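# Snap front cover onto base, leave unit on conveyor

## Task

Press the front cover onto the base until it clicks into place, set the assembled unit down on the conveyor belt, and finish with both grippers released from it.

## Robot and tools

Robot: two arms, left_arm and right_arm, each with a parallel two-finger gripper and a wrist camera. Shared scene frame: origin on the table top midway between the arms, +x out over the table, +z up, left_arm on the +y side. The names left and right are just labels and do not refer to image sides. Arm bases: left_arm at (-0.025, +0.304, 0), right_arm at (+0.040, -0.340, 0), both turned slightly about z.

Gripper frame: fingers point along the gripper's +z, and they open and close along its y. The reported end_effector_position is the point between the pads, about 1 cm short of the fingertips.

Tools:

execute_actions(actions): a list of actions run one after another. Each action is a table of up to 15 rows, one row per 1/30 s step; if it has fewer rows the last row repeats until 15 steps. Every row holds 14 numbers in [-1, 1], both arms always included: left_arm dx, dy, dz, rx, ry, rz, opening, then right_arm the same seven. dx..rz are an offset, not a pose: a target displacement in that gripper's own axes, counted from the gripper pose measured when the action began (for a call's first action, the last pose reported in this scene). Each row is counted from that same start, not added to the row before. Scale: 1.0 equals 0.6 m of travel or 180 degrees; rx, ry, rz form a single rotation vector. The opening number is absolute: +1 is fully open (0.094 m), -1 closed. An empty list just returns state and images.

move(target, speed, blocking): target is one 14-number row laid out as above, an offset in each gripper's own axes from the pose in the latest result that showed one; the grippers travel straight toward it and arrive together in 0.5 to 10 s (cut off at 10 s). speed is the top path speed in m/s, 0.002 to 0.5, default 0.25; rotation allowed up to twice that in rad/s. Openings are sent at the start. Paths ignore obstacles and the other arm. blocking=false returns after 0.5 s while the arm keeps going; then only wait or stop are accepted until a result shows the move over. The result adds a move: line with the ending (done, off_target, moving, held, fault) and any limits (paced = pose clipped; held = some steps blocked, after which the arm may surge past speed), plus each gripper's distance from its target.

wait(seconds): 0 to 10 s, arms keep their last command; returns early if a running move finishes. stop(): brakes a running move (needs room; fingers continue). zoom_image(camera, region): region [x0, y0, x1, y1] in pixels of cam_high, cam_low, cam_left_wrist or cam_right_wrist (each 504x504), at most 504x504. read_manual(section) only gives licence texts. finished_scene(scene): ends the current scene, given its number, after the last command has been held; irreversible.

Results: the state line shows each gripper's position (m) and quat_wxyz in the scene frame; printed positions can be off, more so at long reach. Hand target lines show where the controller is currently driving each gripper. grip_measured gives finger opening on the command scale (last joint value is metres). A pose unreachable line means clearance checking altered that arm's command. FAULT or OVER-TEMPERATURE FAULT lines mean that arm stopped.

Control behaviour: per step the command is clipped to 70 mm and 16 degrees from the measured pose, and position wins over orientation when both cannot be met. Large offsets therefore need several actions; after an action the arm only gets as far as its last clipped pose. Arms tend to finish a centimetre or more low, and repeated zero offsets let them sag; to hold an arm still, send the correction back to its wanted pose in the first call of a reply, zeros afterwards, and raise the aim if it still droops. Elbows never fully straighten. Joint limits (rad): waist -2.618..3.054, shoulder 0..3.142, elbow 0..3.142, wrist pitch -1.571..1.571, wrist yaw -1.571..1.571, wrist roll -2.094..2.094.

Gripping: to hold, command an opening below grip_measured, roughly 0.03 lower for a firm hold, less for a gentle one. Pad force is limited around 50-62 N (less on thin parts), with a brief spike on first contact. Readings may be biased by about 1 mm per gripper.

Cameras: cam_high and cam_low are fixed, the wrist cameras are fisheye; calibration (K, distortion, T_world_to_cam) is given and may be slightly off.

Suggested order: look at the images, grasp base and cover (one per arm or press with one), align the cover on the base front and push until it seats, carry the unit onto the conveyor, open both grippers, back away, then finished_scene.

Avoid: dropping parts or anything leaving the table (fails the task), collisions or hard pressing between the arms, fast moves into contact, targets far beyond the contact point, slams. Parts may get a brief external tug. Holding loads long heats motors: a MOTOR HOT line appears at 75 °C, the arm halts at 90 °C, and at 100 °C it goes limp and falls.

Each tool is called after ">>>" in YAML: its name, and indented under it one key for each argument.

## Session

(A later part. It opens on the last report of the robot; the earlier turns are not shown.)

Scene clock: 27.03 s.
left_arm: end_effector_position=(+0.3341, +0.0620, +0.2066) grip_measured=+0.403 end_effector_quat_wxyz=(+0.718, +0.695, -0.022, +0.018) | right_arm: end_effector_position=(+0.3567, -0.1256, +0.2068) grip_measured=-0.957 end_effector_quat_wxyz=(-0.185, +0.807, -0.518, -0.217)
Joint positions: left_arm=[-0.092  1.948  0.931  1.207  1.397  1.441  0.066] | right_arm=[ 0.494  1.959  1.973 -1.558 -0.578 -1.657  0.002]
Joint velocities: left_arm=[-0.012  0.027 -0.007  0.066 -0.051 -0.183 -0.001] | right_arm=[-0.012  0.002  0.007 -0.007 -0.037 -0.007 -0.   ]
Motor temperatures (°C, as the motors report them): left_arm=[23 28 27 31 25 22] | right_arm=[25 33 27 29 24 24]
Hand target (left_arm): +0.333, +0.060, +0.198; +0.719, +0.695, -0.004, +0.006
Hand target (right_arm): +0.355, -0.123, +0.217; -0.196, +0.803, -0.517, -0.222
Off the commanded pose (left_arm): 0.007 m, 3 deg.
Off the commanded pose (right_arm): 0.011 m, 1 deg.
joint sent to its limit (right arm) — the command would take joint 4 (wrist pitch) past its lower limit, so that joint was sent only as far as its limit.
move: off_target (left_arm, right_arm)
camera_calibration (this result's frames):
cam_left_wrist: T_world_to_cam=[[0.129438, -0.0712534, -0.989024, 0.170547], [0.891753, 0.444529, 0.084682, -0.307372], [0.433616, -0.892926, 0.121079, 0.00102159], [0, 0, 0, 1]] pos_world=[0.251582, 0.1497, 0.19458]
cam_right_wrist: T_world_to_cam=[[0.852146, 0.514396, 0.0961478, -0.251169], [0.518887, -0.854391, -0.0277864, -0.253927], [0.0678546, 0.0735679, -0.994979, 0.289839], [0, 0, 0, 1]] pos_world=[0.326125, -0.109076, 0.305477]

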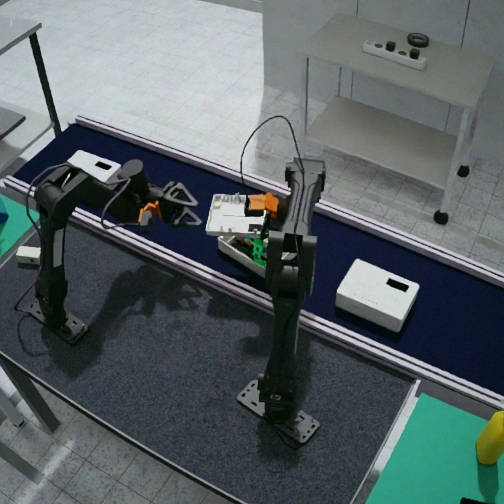

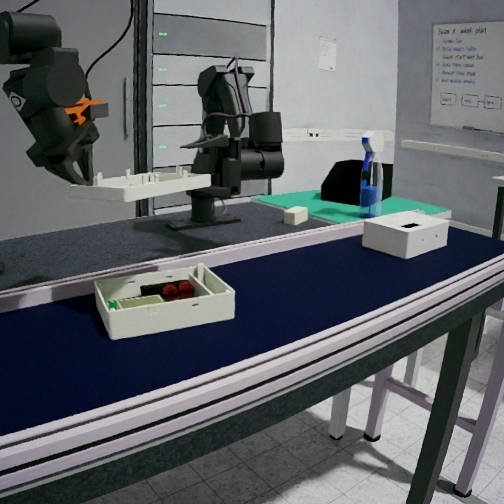

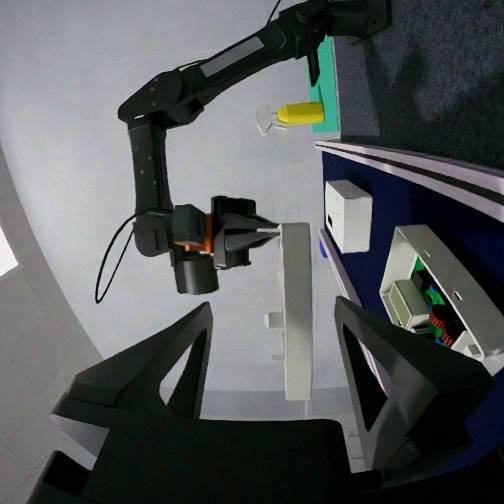

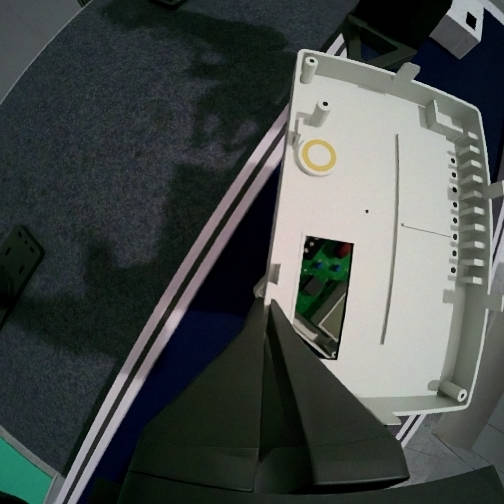

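>>> execute_actions:
  actions:
    - [[0,-0.015,0.02,0,0,-0.01,0.4, -0.008,0,-0.012,0,-0.03,0,-1]]
    - [[0,0,0,0,0,0,0.4, -0.008,0,-0.012,0,-0.008,0,-1]]

Scene clock: 28.27 s.
left_arm: end_effector_position=(+0.3318, +0.0527, +0.2024) grip_measured=+0.403 end_effector_quat_wxyz=(+0.719, +0.694, -0.025, +0.014) | right_arm: end_effector_position=(+0.3607, -0.1289, +0.2113) grip_measured=-0.957 end_effector_quat_wxyz=(-0.204, +0.801, -0.514, -0.228)
Joint positions: left_arm=[-0.118  1.964  0.931  1.222  1.381  1.44   0.066] | right_arm=[ 0.465  1.959  1.973 -1.559 -0.622 -1.686  0.002]
Joint velocities: left_arm=[-0.022  0.012  0.002  0.037 -0.051 -0.022 -0.   ] | right_arm=[ 0.002 -0.012 -0.002  0.007 -0.081 -0.051  0.   ]
Motor temperatures (°C, as the motors report them): left_arm=[23 28 27 31 25 22] | right_arm=[25 33 27 29 24 24]
Hand target (left_arm): +0.332, +0.053, +0.202; +0.719, +0.694, -0.024, +0.013
Hand target (right_arm): +0.360, -0.129, +0.220; -0.216, +0.797, -0.513, -0.234
Off the commanded pose (left_arm): 0.000 m, 0 deg.
Off the commanded pose (right_arm): 0.009 m, 1 deg.
joint sent to its limit (right arm) — the command would take joint 4 (wrist pitch) past its lower limit, so that joint was sent only as far as its limit.
camera_calibration (this result's frames):
cam_left_wrist: T_world_to_cam=[[0.125574, -0.0750321, -0.989243, 0.167539], [0.896188, 0.436278, 0.0806706, -0.301085], [0.425532, -0.896678, 0.122028, -0.00304598], [0, 0, 0, 1]] pos_world=[0.250086, 0.141196, 0.190397]
cam_right_wrist: T_world_to_cam=[[0.854408, 0.505446, 0.120467, -0.260374], [0.514982, -0.854589, -0.066871, -0.249001], [0.0691499, 0.119173, -0.990463, 0.298694], [0, 0, 0, 1]] pos_world=[0.330041, -0.116785, 0.310561]

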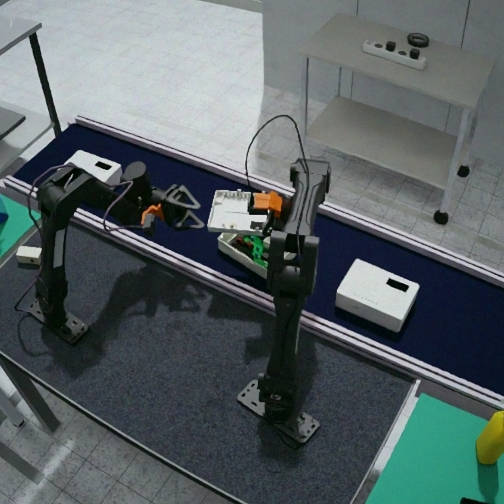

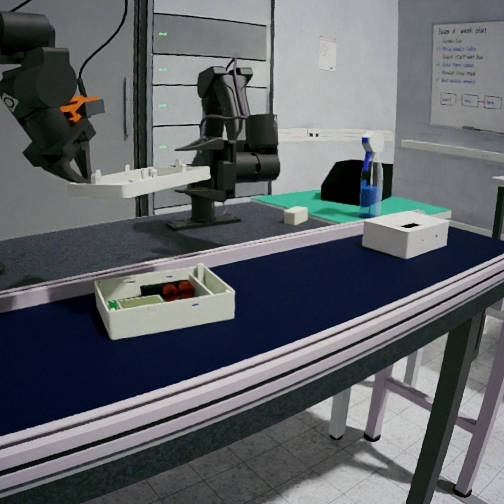

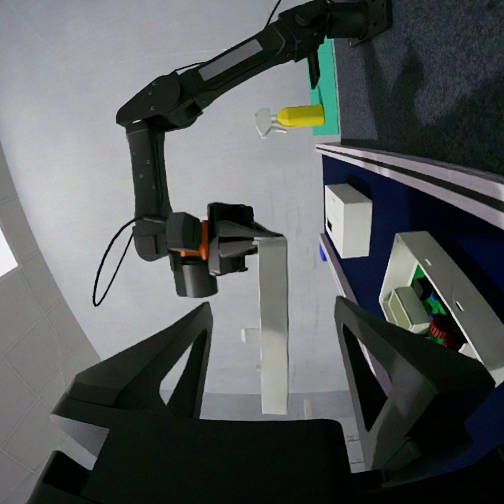

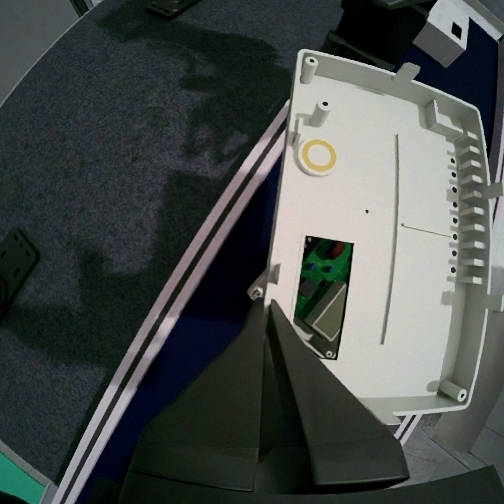

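>>> move:
  target: [0.005,0.003,0.05,0,0,0,0.1, -0.008,0,-0.012,0,-0.008,0,-1]
  speed: 0.08

Scene clock: 29.43 s.
left_arm: end_effector_position=(+0.3291, +0.0267, +0.2070) grip_measured=+0.103 end_effector_quat_wxyz=(+0.721, +0.691, -0.036, +0.019) | right_arm: end_effector_position=(+0.3612, -0.1307, +0.2100) grip_measured=-0.957 end_effector_quat_wxyz=(-0.200, +0.803, -0.515, -0.224)
Joint positions: left_arm=[-0.187  1.964  0.959  1.174  1.322  1.486  0.052] | right_arm=[ 0.465  1.959  1.973 -1.559 -0.609 -1.686  0.002]
Joint velocities: left_arm=[ 0.007 -0.012  0.007 -0.066  0.051 -0.037 -0.001] | right_arm=[-0.002 -0.022  0.002 -0.037 -0.037 -0.007 -0.002]
Motor temperatures (°C, as the motors report them): left_arm=[23 28 27 31 25 22] | right_arm=[25 33 27 29 24 24]
Hand target (left_arm): +0.334, +0.023, +0.205; +0.720, +0.693, -0.025, +0.014
Hand target (right_arm): +0.360, -0.130, +0.220; -0.216, +0.797, -0.513, -0.234
Off the commanded pose (left_arm): 0.007 m, 1 deg.
Off the commanded pose (right_arm): 0.010 m, 2 deg.
joint sent to its limit (right arm) — the command would take joint 4 (wrist pitch) past its lower limit, so that joint was sent only as far as its limit.
move: done
camera_calibration (this result's frames):
cam_left_wrist: T_world_to_cam=[[0.148179, -0.0826325, -0.985502, 0.162522], [0.898001, 0.428694, 0.0990776, -0.291928], [0.414291, -0.899663, 0.137728, -0.0252405], [0, 0, 0, 1]] pos_world=[0.248526, 0.115869, 0.192565]
cam_right_wrist: T_world_to_cam=[[0.854118, 0.506602, 0.117632, -0.258987], [0.514939, -0.855483, -0.0546584, -0.253538], [0.072942, 0.107258, -0.991552, 0.29488], [0, 0, 0, 1]] pos_world=[0.330253, -0.117322, 0.308996]

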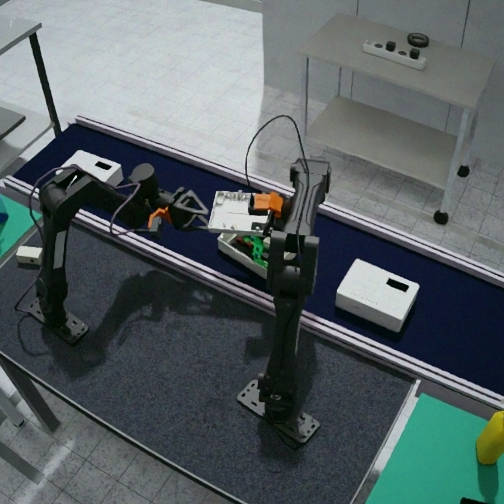

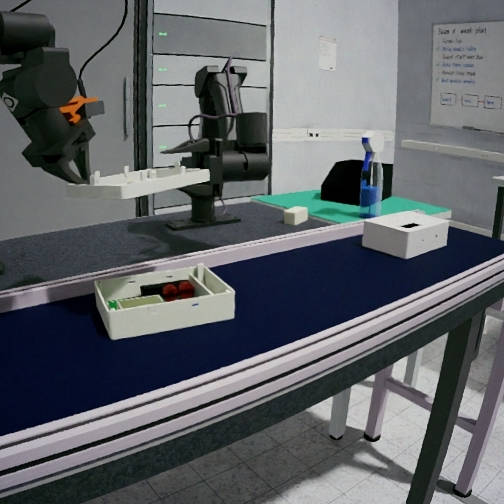

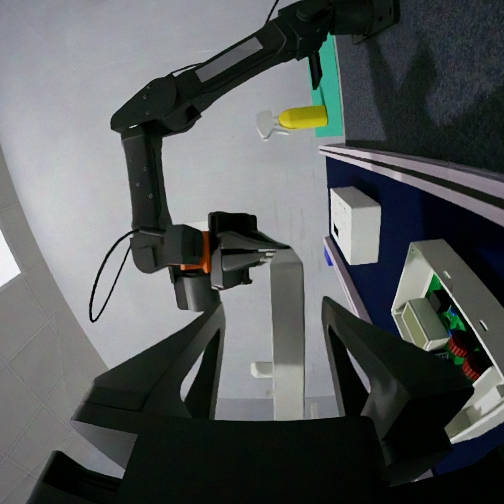

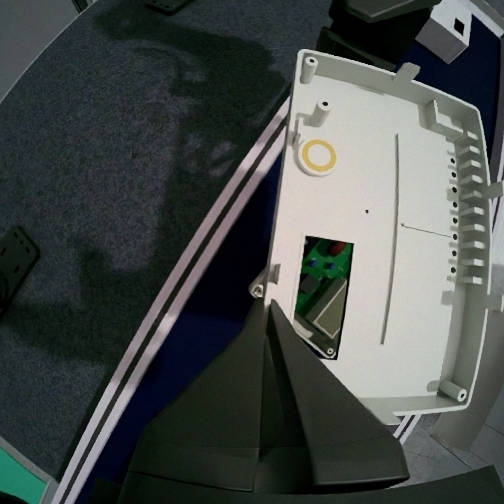

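>>> execute_actions:
  actions:
    - [[0.018,-0.016,0.02,0,0,-0.01,0.1, -0.008,0,-0.012,0,-0.02,0,-1]]
    - [[0.006,-0.004,0.006,0,0,0,0.1, -0.008,0,-0.012,0,-0.014,0,-1]]

Scene clock: 30.63 s.
left_arm: end_effector_position=(+0.3366, +0.0190, +0.1957) grip_measured=+0.103 end_effector_quat_wxyz=(+0.720, +0.693, -0.033, +0.012) | right_arm: end_effector_position=(+0.3650, -0.1356, +0.2114) grip_measured=-0.957 end_effector_quat_wxyz=(-0.209, +0.800, -0.516, -0.225)
Joint positions: left_arm=[-0.2    2.018  0.995  1.172  1.313  1.492  0.052] | right_arm=[ 0.443  1.959  1.973 -1.559 -0.623 -1.703  0.002]
Joint velocities: left_arm=[-0.002 -0.002  0.007 -0.007  0.007 -0.037 -0.001] | right_arm=[-0.007 -0.002  0.017 -0.051 -0.022 -0.037 -0.   ]
Motor temperatures (°C, as the motors report them): left_arm=[23 28 27 31 25 22] | right_arm=[25 33 27 29 24 24]
Hand target (left_arm): +0.340, +0.015, +0.194; +0.720, +0.693, -0.031, +0.010
Hand target (right_arm): +0.363, -0.134, +0.220; -0.224, +0.794, -0.512, -0.239
Off the commanded pose (left_arm): 0.006 m, 0 deg.
Off the commanded pose (right_arm): 0.009 m, 3 deg.
joint sent to its limit (right arm) — the command would take joint 4 (wrist pitch) past its lower limit, so that joint was sent only as far as its limit.
camera_calibration (this result's frames):
cam_left_wrist: T_world_to_cam=[[0.134248, -0.0793137, -0.987769, 0.154695], [0.901346, 0.42397, 0.0884595, -0.293179], [0.411768, -0.902197, 0.128406, -0.0310554], [0, 0, 0, 1]] pos_world=[0.256276, 0.108551, 0.182725]
cam_right_wrist: T_world_to_cam=[[0.857003, 0.498636, 0.130029, -0.264562], [0.509247, -0.85811, -0.0656889, -0.255571], [0.0788242, 0.122512, -0.989332, 0.296035], [0, 0, 0, 1]] pos_world=[0.333544, -0.123656, 0.310489]

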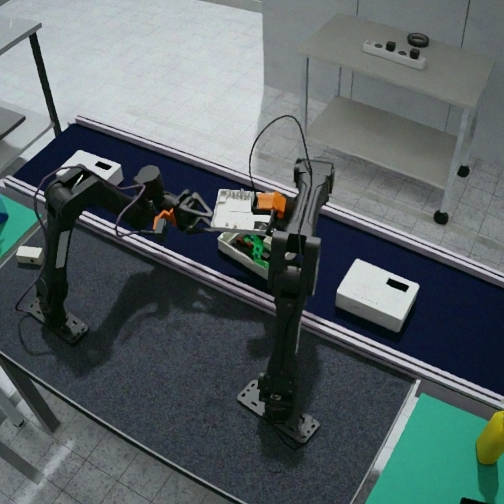

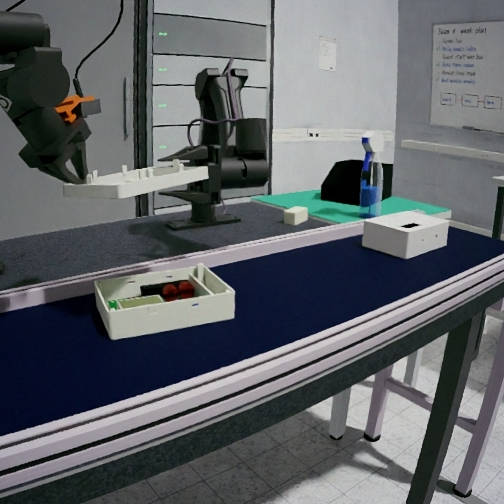

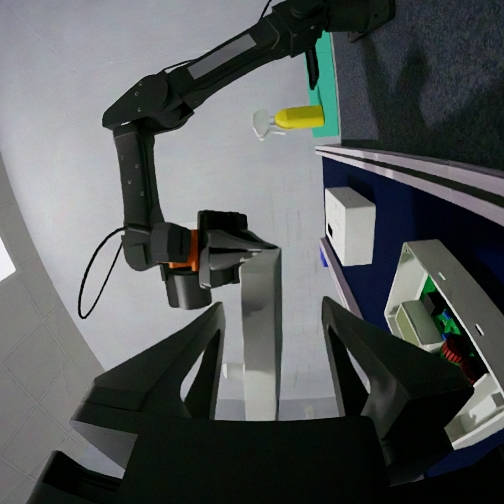

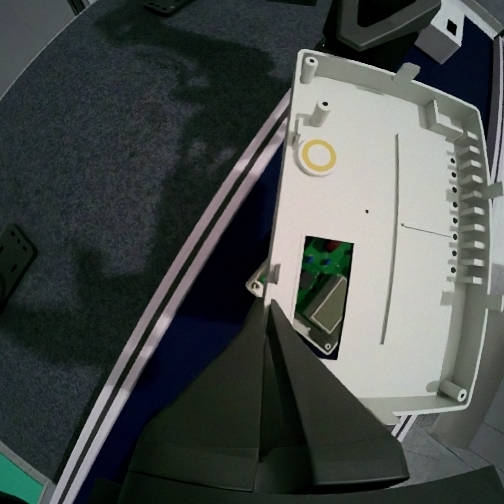

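>>> execute_actions:
  actions:
    - [[0.008,0.016,0.028,0,0,0,0.0, -0.008,0,-0.012,0,-0.012,0,-1]]
    - [[0.004,0.004,0.006,0,0,0,-0.2, -0.008,0,-0.012,0,-0.012,0,-1]]

Scene clock: 33.30 s.
left_arm: end_effector_position=(+0.3365, +0.0056, +0.2018) grip_measured=-0.197 end_effector_quat_wxyz=(+0.721, +0.692, -0.041, +0.013) | right_arm: end_effector_position=(+0.3650, -0.1356, +0.2114) grip_measured=-0.957 end_effector_quat_wxyz=(-0.209, +0.800, -0.515, -0.225)
Joint positions: left_arm=[-0.232  2.018  1.027  1.138  1.291  1.508  0.038] | right_arm=[ 0.443  1.959  1.973 -1.559 -0.623 -1.705  0.002]
Joint velocities: left_arm=[ 0.017 -0.007 -0.017  0.022  0.022 -0.007  0.   ] | right_arm=[ 0.012  0.007 -0.012 -0.022  0.022 -0.051 -0.   ]
Motor temperatures (°C, as the motors report them): left_arm=[23 28 27 31 25 22] | right_arm=[25 32 27 29 24 24]
Hand target (left_arm): +0.339, +0.002, +0.204; +0.721, +0.691, -0.040, +0.012
Hand target (right_arm): +0.364, -0.136, +0.220; -0.224, +0.794, -0.514, -0.235
Off the commanded pose (left_arm): 0.005 m, 0 deg.
Off the commanded pose (right_arm): 0.009 m, 2 deg.
joint sent to its limit (right arm) — the command would take joint 4 (wrist pitch) past its lower limit, so that joint was sent only as far as its limit.
camera_calibration (this result's frames):
cam_left_wrist: T_world_to_cam=[[0.146152, -0.0835987, -0.985724, 0.155218], [0.904145, 0.415643, 0.098806, -0.290931], [0.401449, -0.905678, 0.136332, -0.0419614], [0, 0, 0, 1]] pos_world=[0.257204, 0.0958962, 0.187469]
cam_right_wrist: T_world_to_cam=[[0.856272, 0.499668, 0.130879, -0.264335], [0.510366, -0.857464, -0.0654376, -0.255945], [0.0795267, 0.122828, -0.989236, 0.295801], [0, 0, 0, 1]] pos_world=[0.333444, -0.123716, 0.310465]

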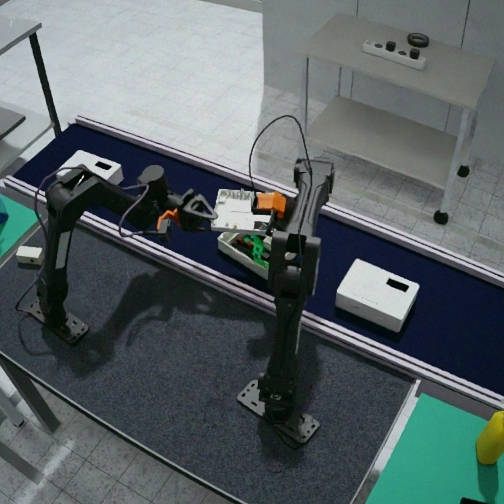

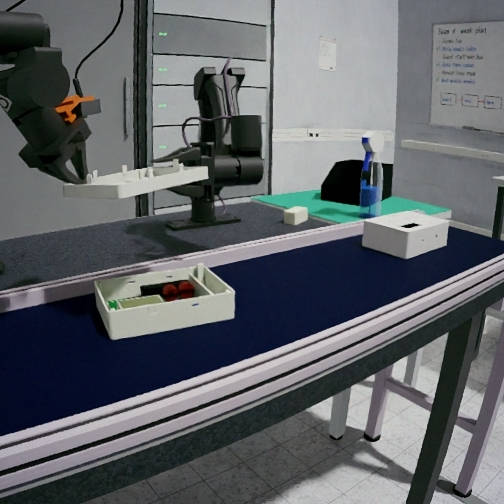

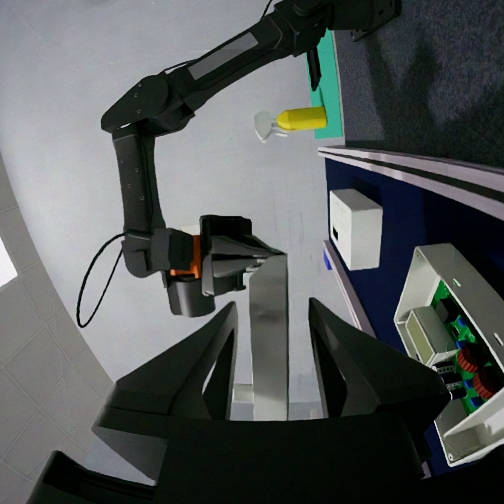

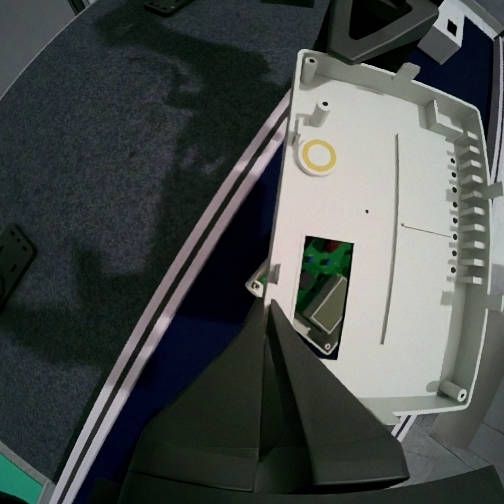

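>>> execute_actions:
  actions:
    - [[0.004,0.004,0.006,0,0,0,-0.55, -0.008,0,-0.012,0,-0.012,0,-1]]

>>> zoom_image:
  camera: "cam_right_wrist"
  region: [260, 0, 500, 160]

Scene clock: 33.90 s.
left_arm: end_effector_position=(+0.3365, +0.0056, +0.2018) grip_measured=-0.547 end_effector_quat_wxyz=(+0.721, +0.691, -0.042, +0.015) | right_arm: end_effector_position=(+0.3650, -0.1356, +0.2114) grip_measured=-0.957 end_effector_quat_wxyz=(-0.209, +0.800, -0.515, -0.225)
Joint positions: left_arm=[-0.232  2.018  1.027  1.138  1.291  1.511  0.021] | right_arm=[ 0.443  1.959  1.973 -1.559 -0.623 -1.705  0.002]
Joint velocities: left_arm=[-0.002  0.007 -0.027 -0.037 -0.066  0.037 -0.   ] | right_arm=[-0.022 -0.007  0.017 -0.007 -0.037 -0.007  0.001]
Motor temperatures (°C, as the motors report them): left_arm=[23 28 27 31 25 22] | right_arm=[25 32 27 29 24 24]
Hand target (left_arm): +0.339, +0.002, +0.204; +0.721, +0.691, -0.041, +0.013
Hand target (right_arm): +0.364, -0.136, +0.220; -0.224, +0.794, -0.513, -0.235
Off the commanded pose (left_arm): 0.005 m, 0 deg.
Off the commanded pose (right_arm): 0.009 m, 2 deg.
joint sent to its limit (right arm) — the command would take joint 4 (wrist pitch) past its lower limit, so that joint was sent only as far as its limit.
camera_calibration (this result's frames):
cam_left_wrist: T_world_to_cam=[[0.149541, -0.0837149, -0.985205, 0.153974], [0.903744, 0.415782, 0.101847, -0.29141], [0.401105, -0.905603, 0.137834, -0.0421486], [0, 0, 0, 1]] pos_world=[0.257241, 0.0958832, 0.187184]
cam_right_wrist: T_world_to_cam=[[0.856089, 0.499926, 0.131091, -0.264278], [0.510645, -0.857303, -0.0653746, -0.256038], [0.0797023, 0.122908, -0.989212, 0.295743], [0, 0, 0, 1]] pos_world=[0.333419, -0.123732, 0.310459]

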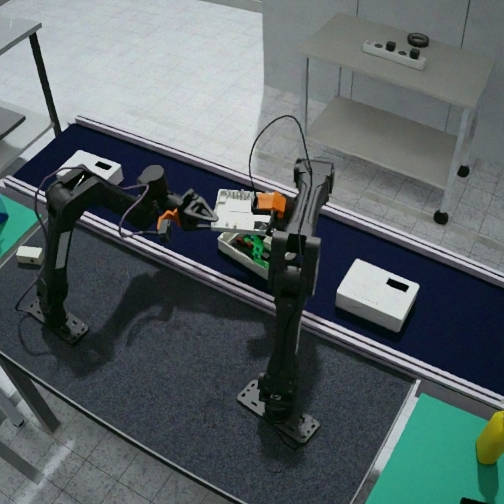

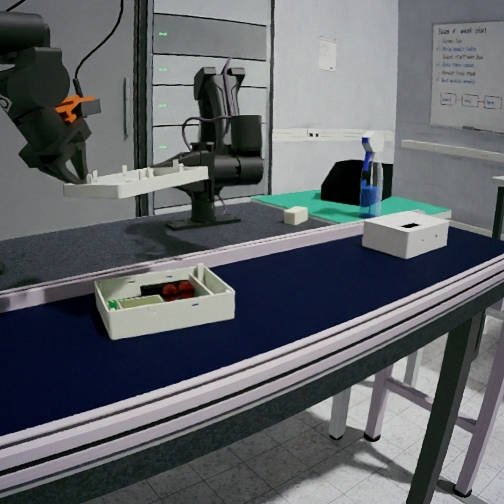

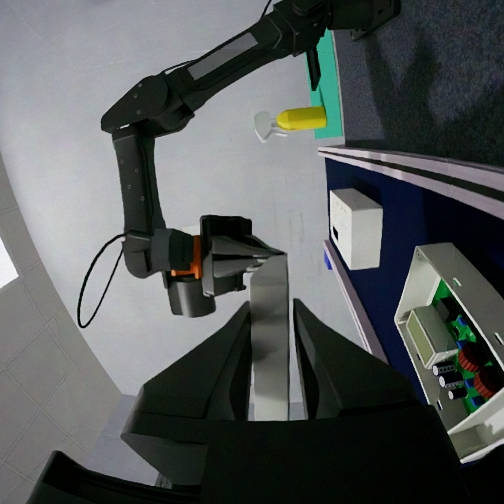

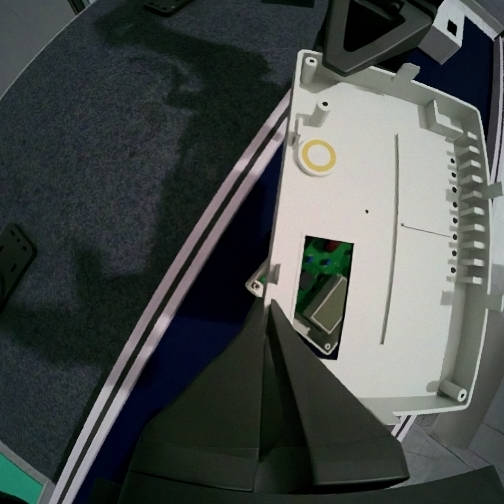

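Region (260, 0, 500, 160) of cam_right_wrist's 504x504 image, scaled by 2.100, with more detail than that image has.

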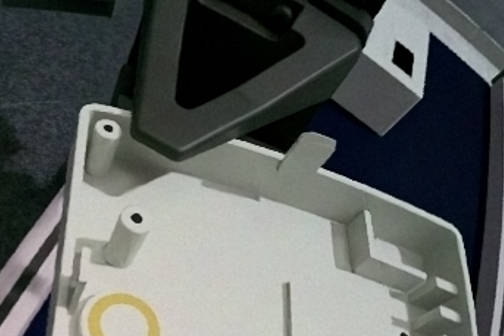

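>>> execute_actions:
  actions:
    - [[0.004,0.004,0.016,0,0,0,-0.55, -0.008,0,-0.012,0,-0.012,0,-1]]
    - [[0.0,0.004,0.004,0,0,0,-0.62, -0.008,0,-0.012,0,-0.012,0,-1],[0.0,0.004,0.004,0,0,0,-0.66, -0.008,0,-0.012,0,-0.012,0,-1],[0.0,0.004,0.004,0,0,0,-0.72, -0.008,0,-0.012,0,-0.012,0,-1]]

>>> zoom_image:
  camera: "cam_right_wrist"
  region: [260, 0, 500, 160]

Scene clock: 35.13 s.
left_arm: end_effector_position=(+0.3342, +0.0011, +0.2000) grip_measured=-0.634 end_effector_quat_wxyz=(+0.720, +0.692, -0.044, +0.012) | right_arm: end_effector_position=(+0.3646, -0.1357, +0.2114) grip_measured=-0.957 end_effector_quat_wxyz=(-0.208, +0.800, -0.515, -0.225)
Joint positions: left_arm=[-0.245  2.02   1.027  1.126  1.285  1.523  0.017] | right_arm=[ 0.443  1.959  1.973 -1.561 -0.623 -1.706  0.002]
Joint velocities: left_arm=[ 0.012 -0.017 -0.007  0.022 -0.022  0.022 -0.001] | right_arm=[-0.002 -0.002 -0.007  0.022 -0.066 -0.022  0.002]
Motor temperatures (°C, as the motors report them): left_arm=[23 28 27 31 25 22] | right_arm=[25 32 27 29 24 24]
Hand target (left_arm): +0.334, -0.001, +0.204; +0.721, +0.691, -0.047, +0.015
Hand target (right_arm): +0.364, -0.136, +0.220; -0.224, +0.795, -0.513, -0.235
Off the commanded pose (left_arm): 0.005 m, 1 deg.
Off the commanded pose (right_arm): 0.009 m, 2 deg.
joint sent to its limit (right arm) — the command would take joint 4 (wrist pitch) past its lower limit, so that joint was sent only as far as its limit.
camera_calibration (this result's frames):
cam_left_wrist: T_world_to_cam=[[0.147587, -0.0816616, -0.985672, 0.152925], [0.906259, 0.410307, 0.101703, -0.28806], [0.396123, -0.908284, 0.134562, -0.0427645], [0, 0, 0, 1]] pos_world=[0.255427, 0.0918386, 0.185784]
cam_right_wrist: T_world_to_cam=[[0.855779, 0.500769, 0.129894, -0.263402], [0.511364, -0.856852, -0.0656626, -0.256076], [0.0784178, 0.122616, -0.989351, 0.296237], [0, 0, 0, 1]] pos_world=[0.333132, -0.123839, 0.310482]

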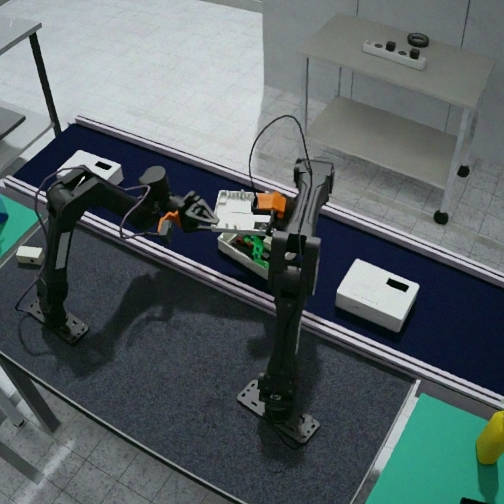

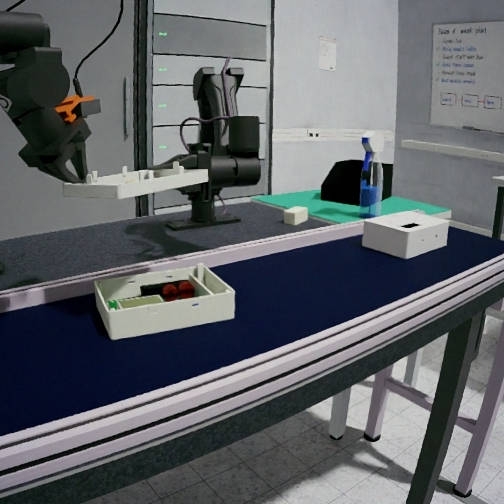

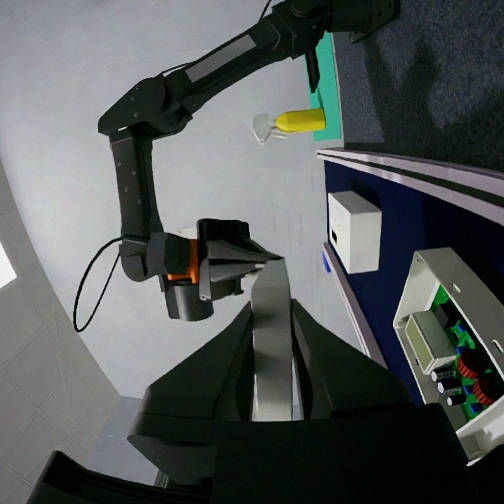

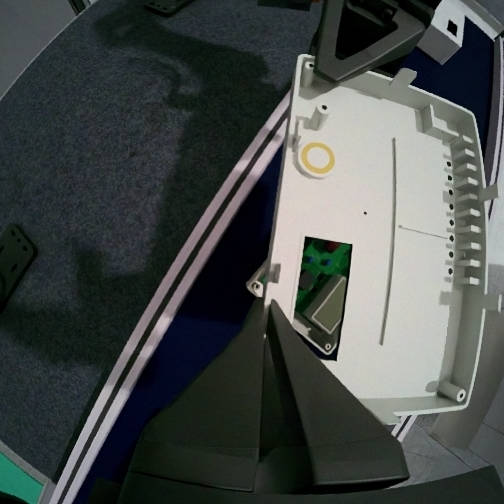

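Region (260, 0, 500, 160) of cam_right_wrist's 504x504 image, scaled by 2.100, with more detail than that image has.

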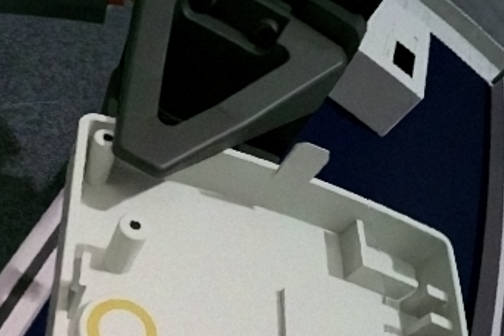

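>>> execute_actions:
  actions:
    - [[0,0.006,0,0,0,0,-0.72, -0.008,0,-0.012,0,0,0,-0.5]]
    - [[0,0.006,0,0,0,0,-0.72, -0.01,0,-0.03,0,0,0,-0.5],[0,0.006,0,0,0,0,-0.72, -0.01,0,-0.04,0,0,0,-0.5],[0,0.006,0,0,0,0,-0.72, -0.01,0,-0.05,0,0,0,-0.5],[0,0.006,0,0,0,0,-0.72, -0.01,0,-0.06,0,0,0,-0.5],[0,0.006,0,0,0,0,-0.72, -0.01,0,-0.07,0,0,0,-0.5],[0,0.006,0,0,0,0,-0.72, -0.01,0,-0.08,0,0,0,-0.5],[0,0.006,0,0,0,0,-0.72, -0.01,0,-0.09,0,0,0,-0.5]]

Scene clock: 36.57 s.
left_arm: end_effector_position=(+0.3347, +0.0009, +0.1972) grip_measured=-0.645 end_effector_quat_wxyz=(+0.718, +0.695, -0.035, +0.004) | right_arm: end_effector_position=(+0.3712, -0.1633, +0.2475) grip_measured=-0.502 end_effector_quat_wxyz=(-0.254, +0.788, -0.531, -0.181)
Joint positions: left_arm=[-0.245  2.02   1.027  1.103  1.284  1.522  0.017] | right_arm=[ 0.366  1.866  1.988 -1.562 -0.623 -1.705  0.023]
Joint velocities: left_arm=[-0.012  0.002 -0.017 -0.022 -0.022 -0.037 -0.   ] | right_arm=[-0.002  0.007  0.002 -0.037 -0.007 -0.051 -0.   ]
Motor temperatures (°C, as the motors report them): left_arm=[23 29 27 31 25 22] | right_arm=[25 32 27 29 24 24]
Hand target (left_arm): +0.334, +0.001, +0.201; +0.718, +0.695, -0.036, +0.005
Hand target (right_arm): +0.370, -0.162, +0.258; -0.265, +0.784, -0.532, -0.182
Off the commanded pose (left_arm): 0.004 m, 0 deg.
Off the commanded pose (right_arm): 0.011 m, 8 deg.
joint sent to its limit (right arm) — the command would take joint 4 (wrist pitch) past its lower limit, so that joint was sent only as far as its limit.
camera_calibration (this result's frames):
cam_left_wrist: T_world_to_cam=[[0.124741, -0.0741597, -0.989414, 0.158491], [0.908114, 0.410263, 0.0837406, -0.285219], [0.39971, -0.908947, 0.118522, -0.0407106], [0, 0, 0, 1]] pos_world=[0.255514, 0.0917648, 0.185523]
cam_right_wrist: T_world_to_cam=[[0.873239, 0.428604, 0.231844, -0.303474], [0.448378, -0.893041, -0.0378731, -0.270131], [0.190813, 0.137026, -0.972016, 0.291082], [0, 0, 0, 1]] pos_world=[0.330584, -0.151054, 0.343063]

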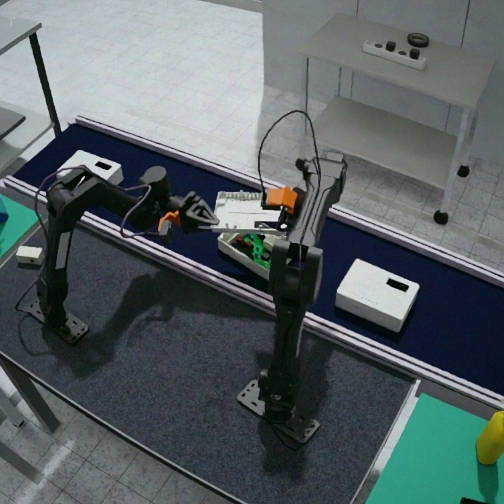

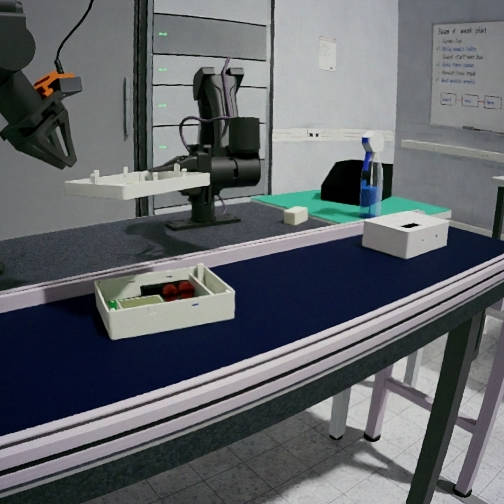

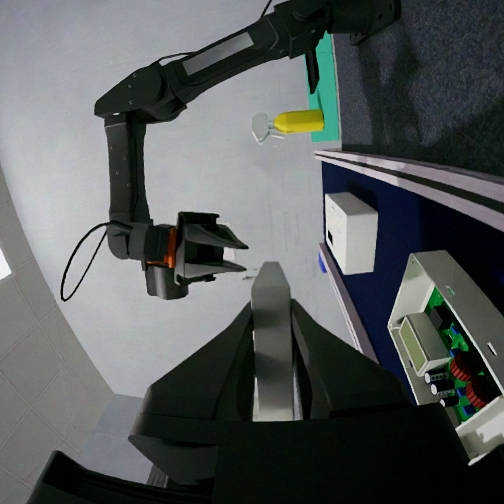

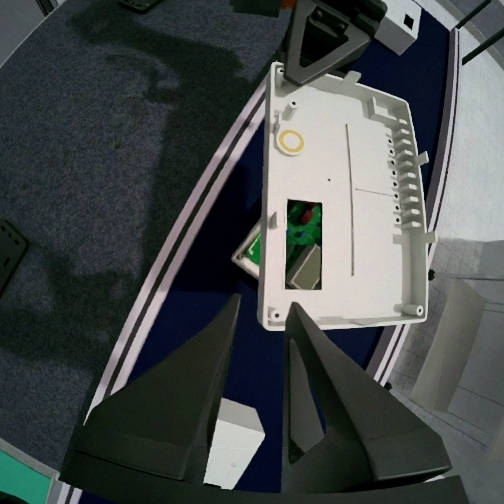

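>>> move:
  target: [0.115,0.16,-0.05,0,0,-0.5,-0.72, 0.14,0.041,-0.169,0.077,0.029,0.112,-0.5]
  speed: 0.45

Scene clock: 40.03 s.
left_arm: end_effector_position=(+0.3983, +0.0283, +0.2908) grip_measured=-0.646 end_effector_quat_wxyz=(+0.505, +0.515, +0.473, -0.506) | right_arm: end_effector_position=(+0.3877, -0.2926, +0.2724) grip_measured=-0.502 end_effector_quat_wxyz=(-0.289, +0.660, -0.685, -0.108)
Joint positions: left_arm=[-0.139  2.012  1.455  0.673  1.389 -0.074  0.017] | right_arm=[ 0.002  1.735  1.93  -1.561 -0.597 -1.626  0.023]
Joint velocities: left_arm=[ 0.002 -0.002 -0.002  0.125  0.037 -0.095 -0.001] | right_arm=[-0.012 -0.002  0.007  0.066 -0.007 -0.066  0.   ]
Motor temperatures (°C, as the motors report them): left_arm=[23 29 27 31 25 22] | right_arm=[25 32 27 29 24 24]
Hand target (left_arm): +0.400, +0.032, +0.295; +0.510, +0.517, +0.468, -0.504
Hand target (right_arm): +0.380, -0.294, +0.275; -0.290, +0.651, -0.692, -0.113
Off the commanded pose (left_arm): 0.006 m, 1 deg.
Off the commanded pose (right_arm): 0.008 m, 2 deg.
joint sent to its limit (right arm) — the command would take joint 4 (wrist pitch) past its lower limit, so that joint was sent only as far as its limit.
move: done
camera_calibration (this result's frames):
cam_left_wrist: T_world_to_cam=[[-0.993696, 0.00281675, -0.112071, 0.433339], [0.102657, 0.424565, -0.899559, 0.244299], [0.0450475, -0.905393, -0.422178, 0.246043], [0, 0, 0, 1]] pos_world=[0.394445, 0.117824, 0.3722]
cam_right_wrist: T_world_to_cam=[[0.966195, 0.0280444, 0.256284, -0.428176], [0.0337419, -0.999271, -0.0178603, -0.267832], [0.255596, 0.025904, -0.966437, 0.270735], [0, 0, 0, 1]] pos_world=[0.35354, -0.262642, 0.366599]

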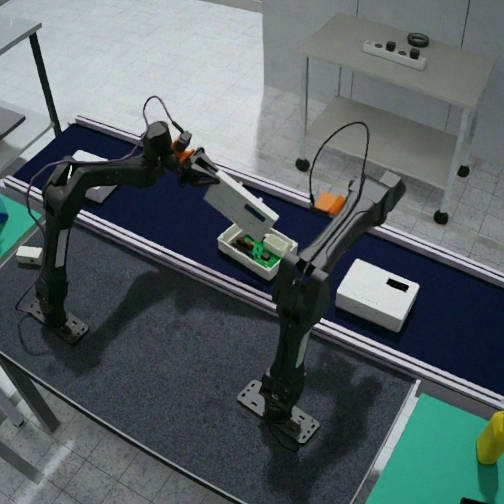

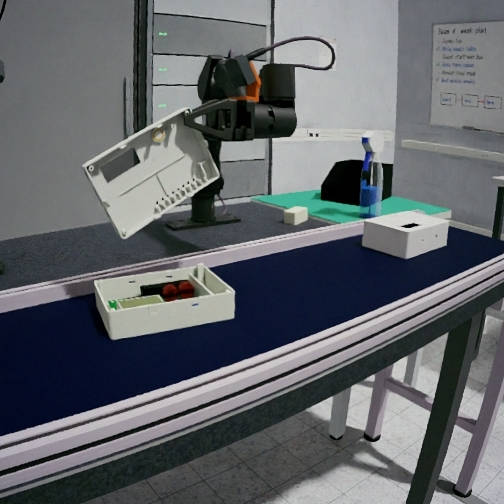

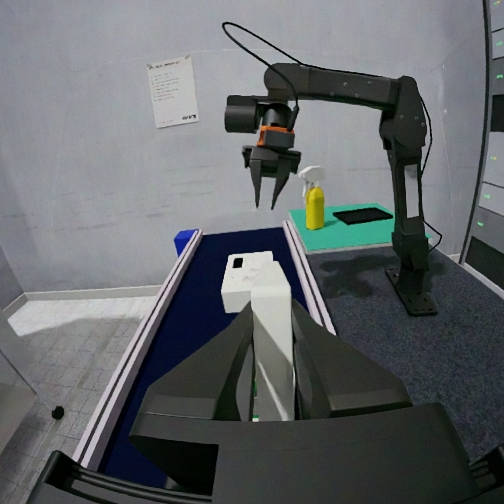

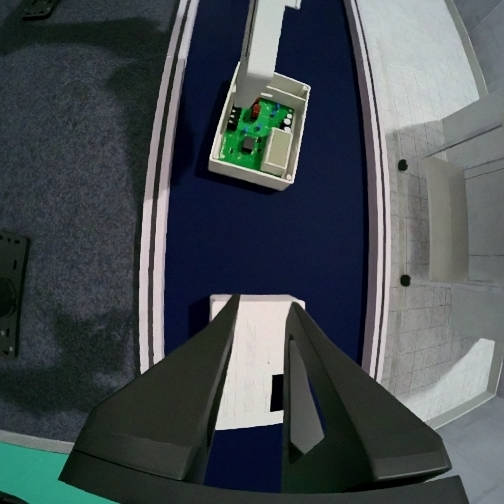

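>>> move:
  target: [0.25,0.171,-0.008,-0.079,-0.065,-0.508,-0.72, -0.105,-0.056,0.065,0,0,0,-1]
  speed: 0.45

Scene clock: 43.07 s.
left_arm: end_effector_position=(+0.4962, +0.0208, +0.1350) grip_measured=-0.648 end_effector_quat_wxyz=(+0.072, -0.085, +0.706, -0.700) | right_arm: end_effector_position=(+0.4244, -0.2284, +0.2786) grip_measured=-0.986 end_effector_quat_wxyz=(-0.283, +0.658, -0.689, -0.109)
Joint positions: left_arm=[-0.139  2.44   1.561  0.854  1.125 -1.566  0.017] | right_arm=[ 0.21   1.865  2.118 -1.501 -0.535 -1.385  0.001]
Joint velocities: left_arm=[-0.012 -0.007  0.012  0.022  0.007  0.007 -0.001] | right_arm=[ 0.007 -0.002  0.007 -0.081  0.037 -0.051 -0.   ]
Motor temperatures (°C, as the motors report them): left_arm=[23 29 27 31 25 22] | right_arm=[25 32 27 29 24 24]
Hand target (left_arm): +0.505, +0.027, +0.145; +0.086, -0.086, +0.701, -0.702
Hand target (right_arm): +0.428, -0.223, +0.284; -0.292, +0.659, -0.685, -0.108
Off the commanded pose (left_arm): 0.015 m, 2 deg.
Off the commanded pose (right_arm): 0.008 m, 1 deg.
move: off_target (left_arm)
camera_calibration (this result's frames):
cam_left_wrist: T_world_to_cam=[[-0.0431586, -0.0595183, 0.997294, -0.106957], [-0.970287, 0.240372, -0.0276445, 0.515728], [-0.238076, -0.968854, -0.068124, 0.263088], [0, 0, 0, 1]] pos_world=[0.558423, 0.124561, 0.138847]
cam_right_wrist: T_world_to_cam=[[0.969328, 0.0254853, 0.244444, -0.465621], [0.0293469, -0.999495, -0.0121678, -0.204619], [0.244011, 0.0189682, -0.969587, 0.269915], [0, 0, 0, 1]] pos_world=[0.391483, -0.197769, 0.373034]

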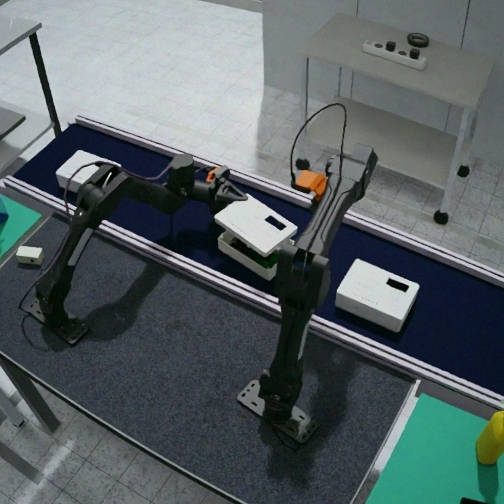

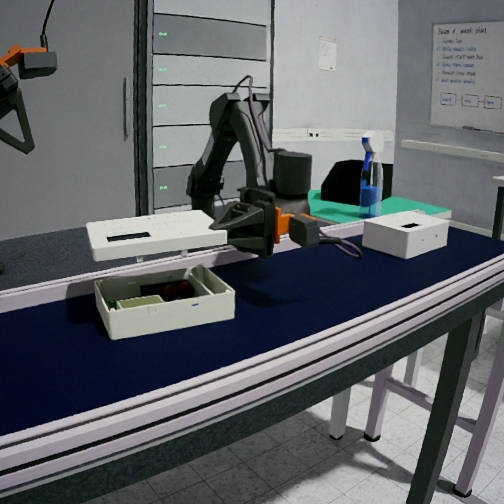

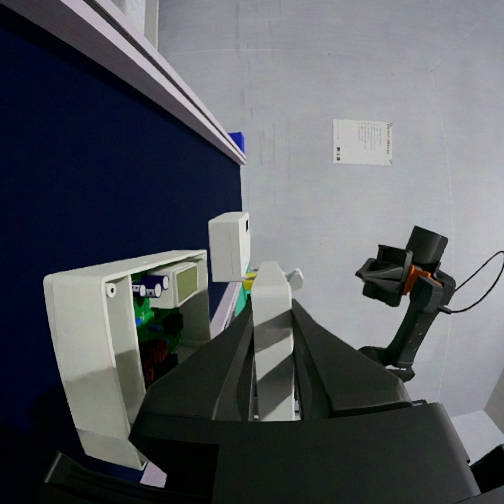

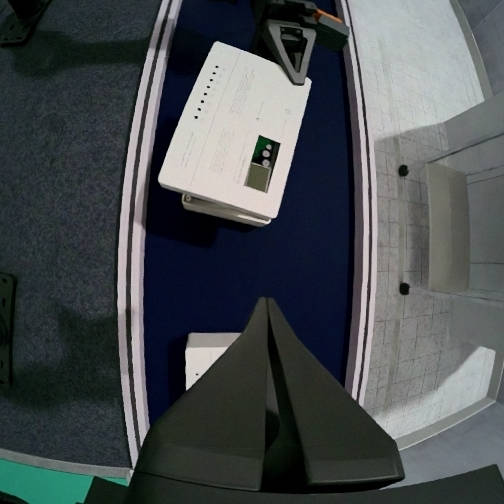

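>>> move:
  target: [-0.03,0.05,-0.008,0,-0.017,0,-0.72, -0.115,-0.037,0.077,0,0,0,-1]
  speed: 0.12

Scene clock: 45.50 s.
left_arm: end_effector_position=(+0.5029, +0.0257, +0.0927) grip_measured=-0.648 end_effector_quat_wxyz=(+0.066, -0.116, +0.710, -0.691) | right_arm: end_effector_position=(+0.4577, -0.1513, +0.2810) grip_measured=-0.986 end_effector_quat_wxyz=(-0.287, +0.660, -0.686, -0.105)
Joint positions: left_arm=[-0.132  2.525  1.561  0.886  1.096 -1.569  0.017] | right_arm=[ 0.408  2.059  2.397 -1.476 -0.46  -1.18   0.001]
Joint velocities: left_arm=[-0.007 -0.027  0.017 -0.022 -0.051 -0.022  0.   ] | right_arm=[ 0.007 -0.002  0.017 -0.007  0.007  0.081 -0.001]
Motor temperatures (°C, as the motors report them): left_arm=[23 30 27 31 25 22] | right_arm=[25 32 27 29 24 24]
Hand target (left_arm): +0.511, +0.030, +0.105; +0.091, -0.103, +0.704, -0.697
Hand target (right_arm): +0.456, -0.149, +0.284; -0.286, +0.657, -0.689, -0.109
Off the commanded pose (left_arm): 0.016 m, 3 deg.
Off the commanded pose (right_arm): 0.004 m, 1 deg.
move: off_target (left_arm)
camera_calibration (this result's frames):
cam_left_wrist: T_world_to_cam=[[0.0130588, -0.0720838, 0.997313, -0.092142], [-0.978212, 0.205755, 0.0276802, 0.519656], [-0.207197, -0.975945, -0.0678263, 0.251131], [0, 0, 0, 1]] pos_world=[0.561571, 0.131527, 0.0945436]
cam_right_wrist: T_world_to_cam=[[0.966273, 0.027784, 0.256017, -0.501962], [0.0315711, -0.999444, -0.0106936, -0.12994], [0.255577, 0.0184157, -0.966613, 0.256399], [0, 0, 0, 1]] pos_world=[0.423605, -0.120643, 0.374959]

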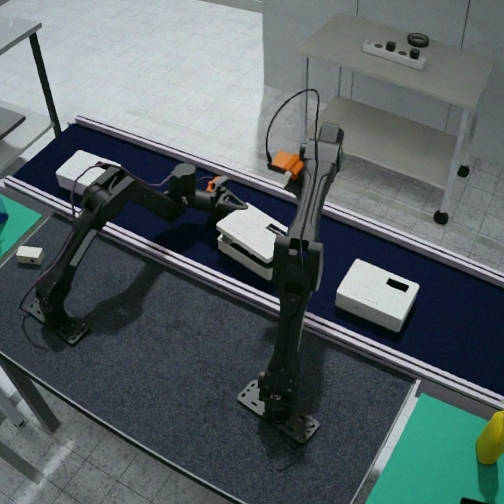

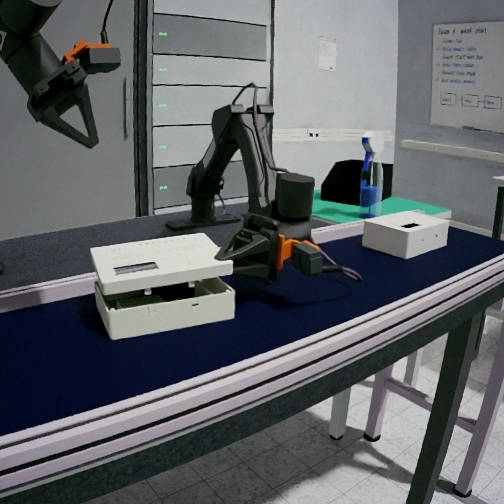

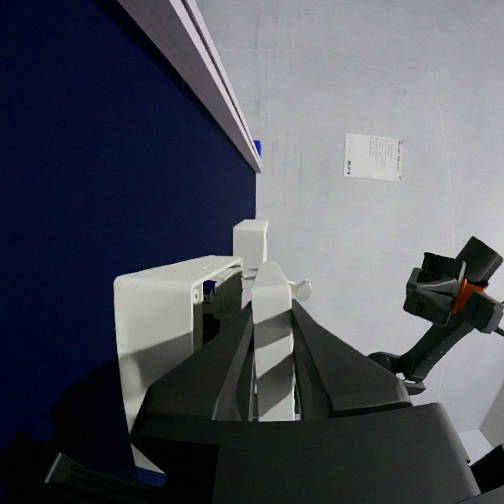

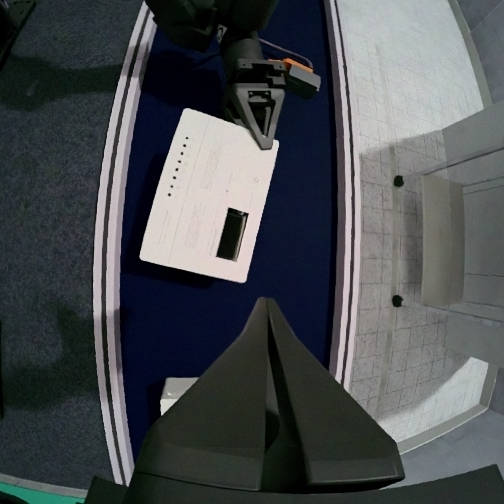

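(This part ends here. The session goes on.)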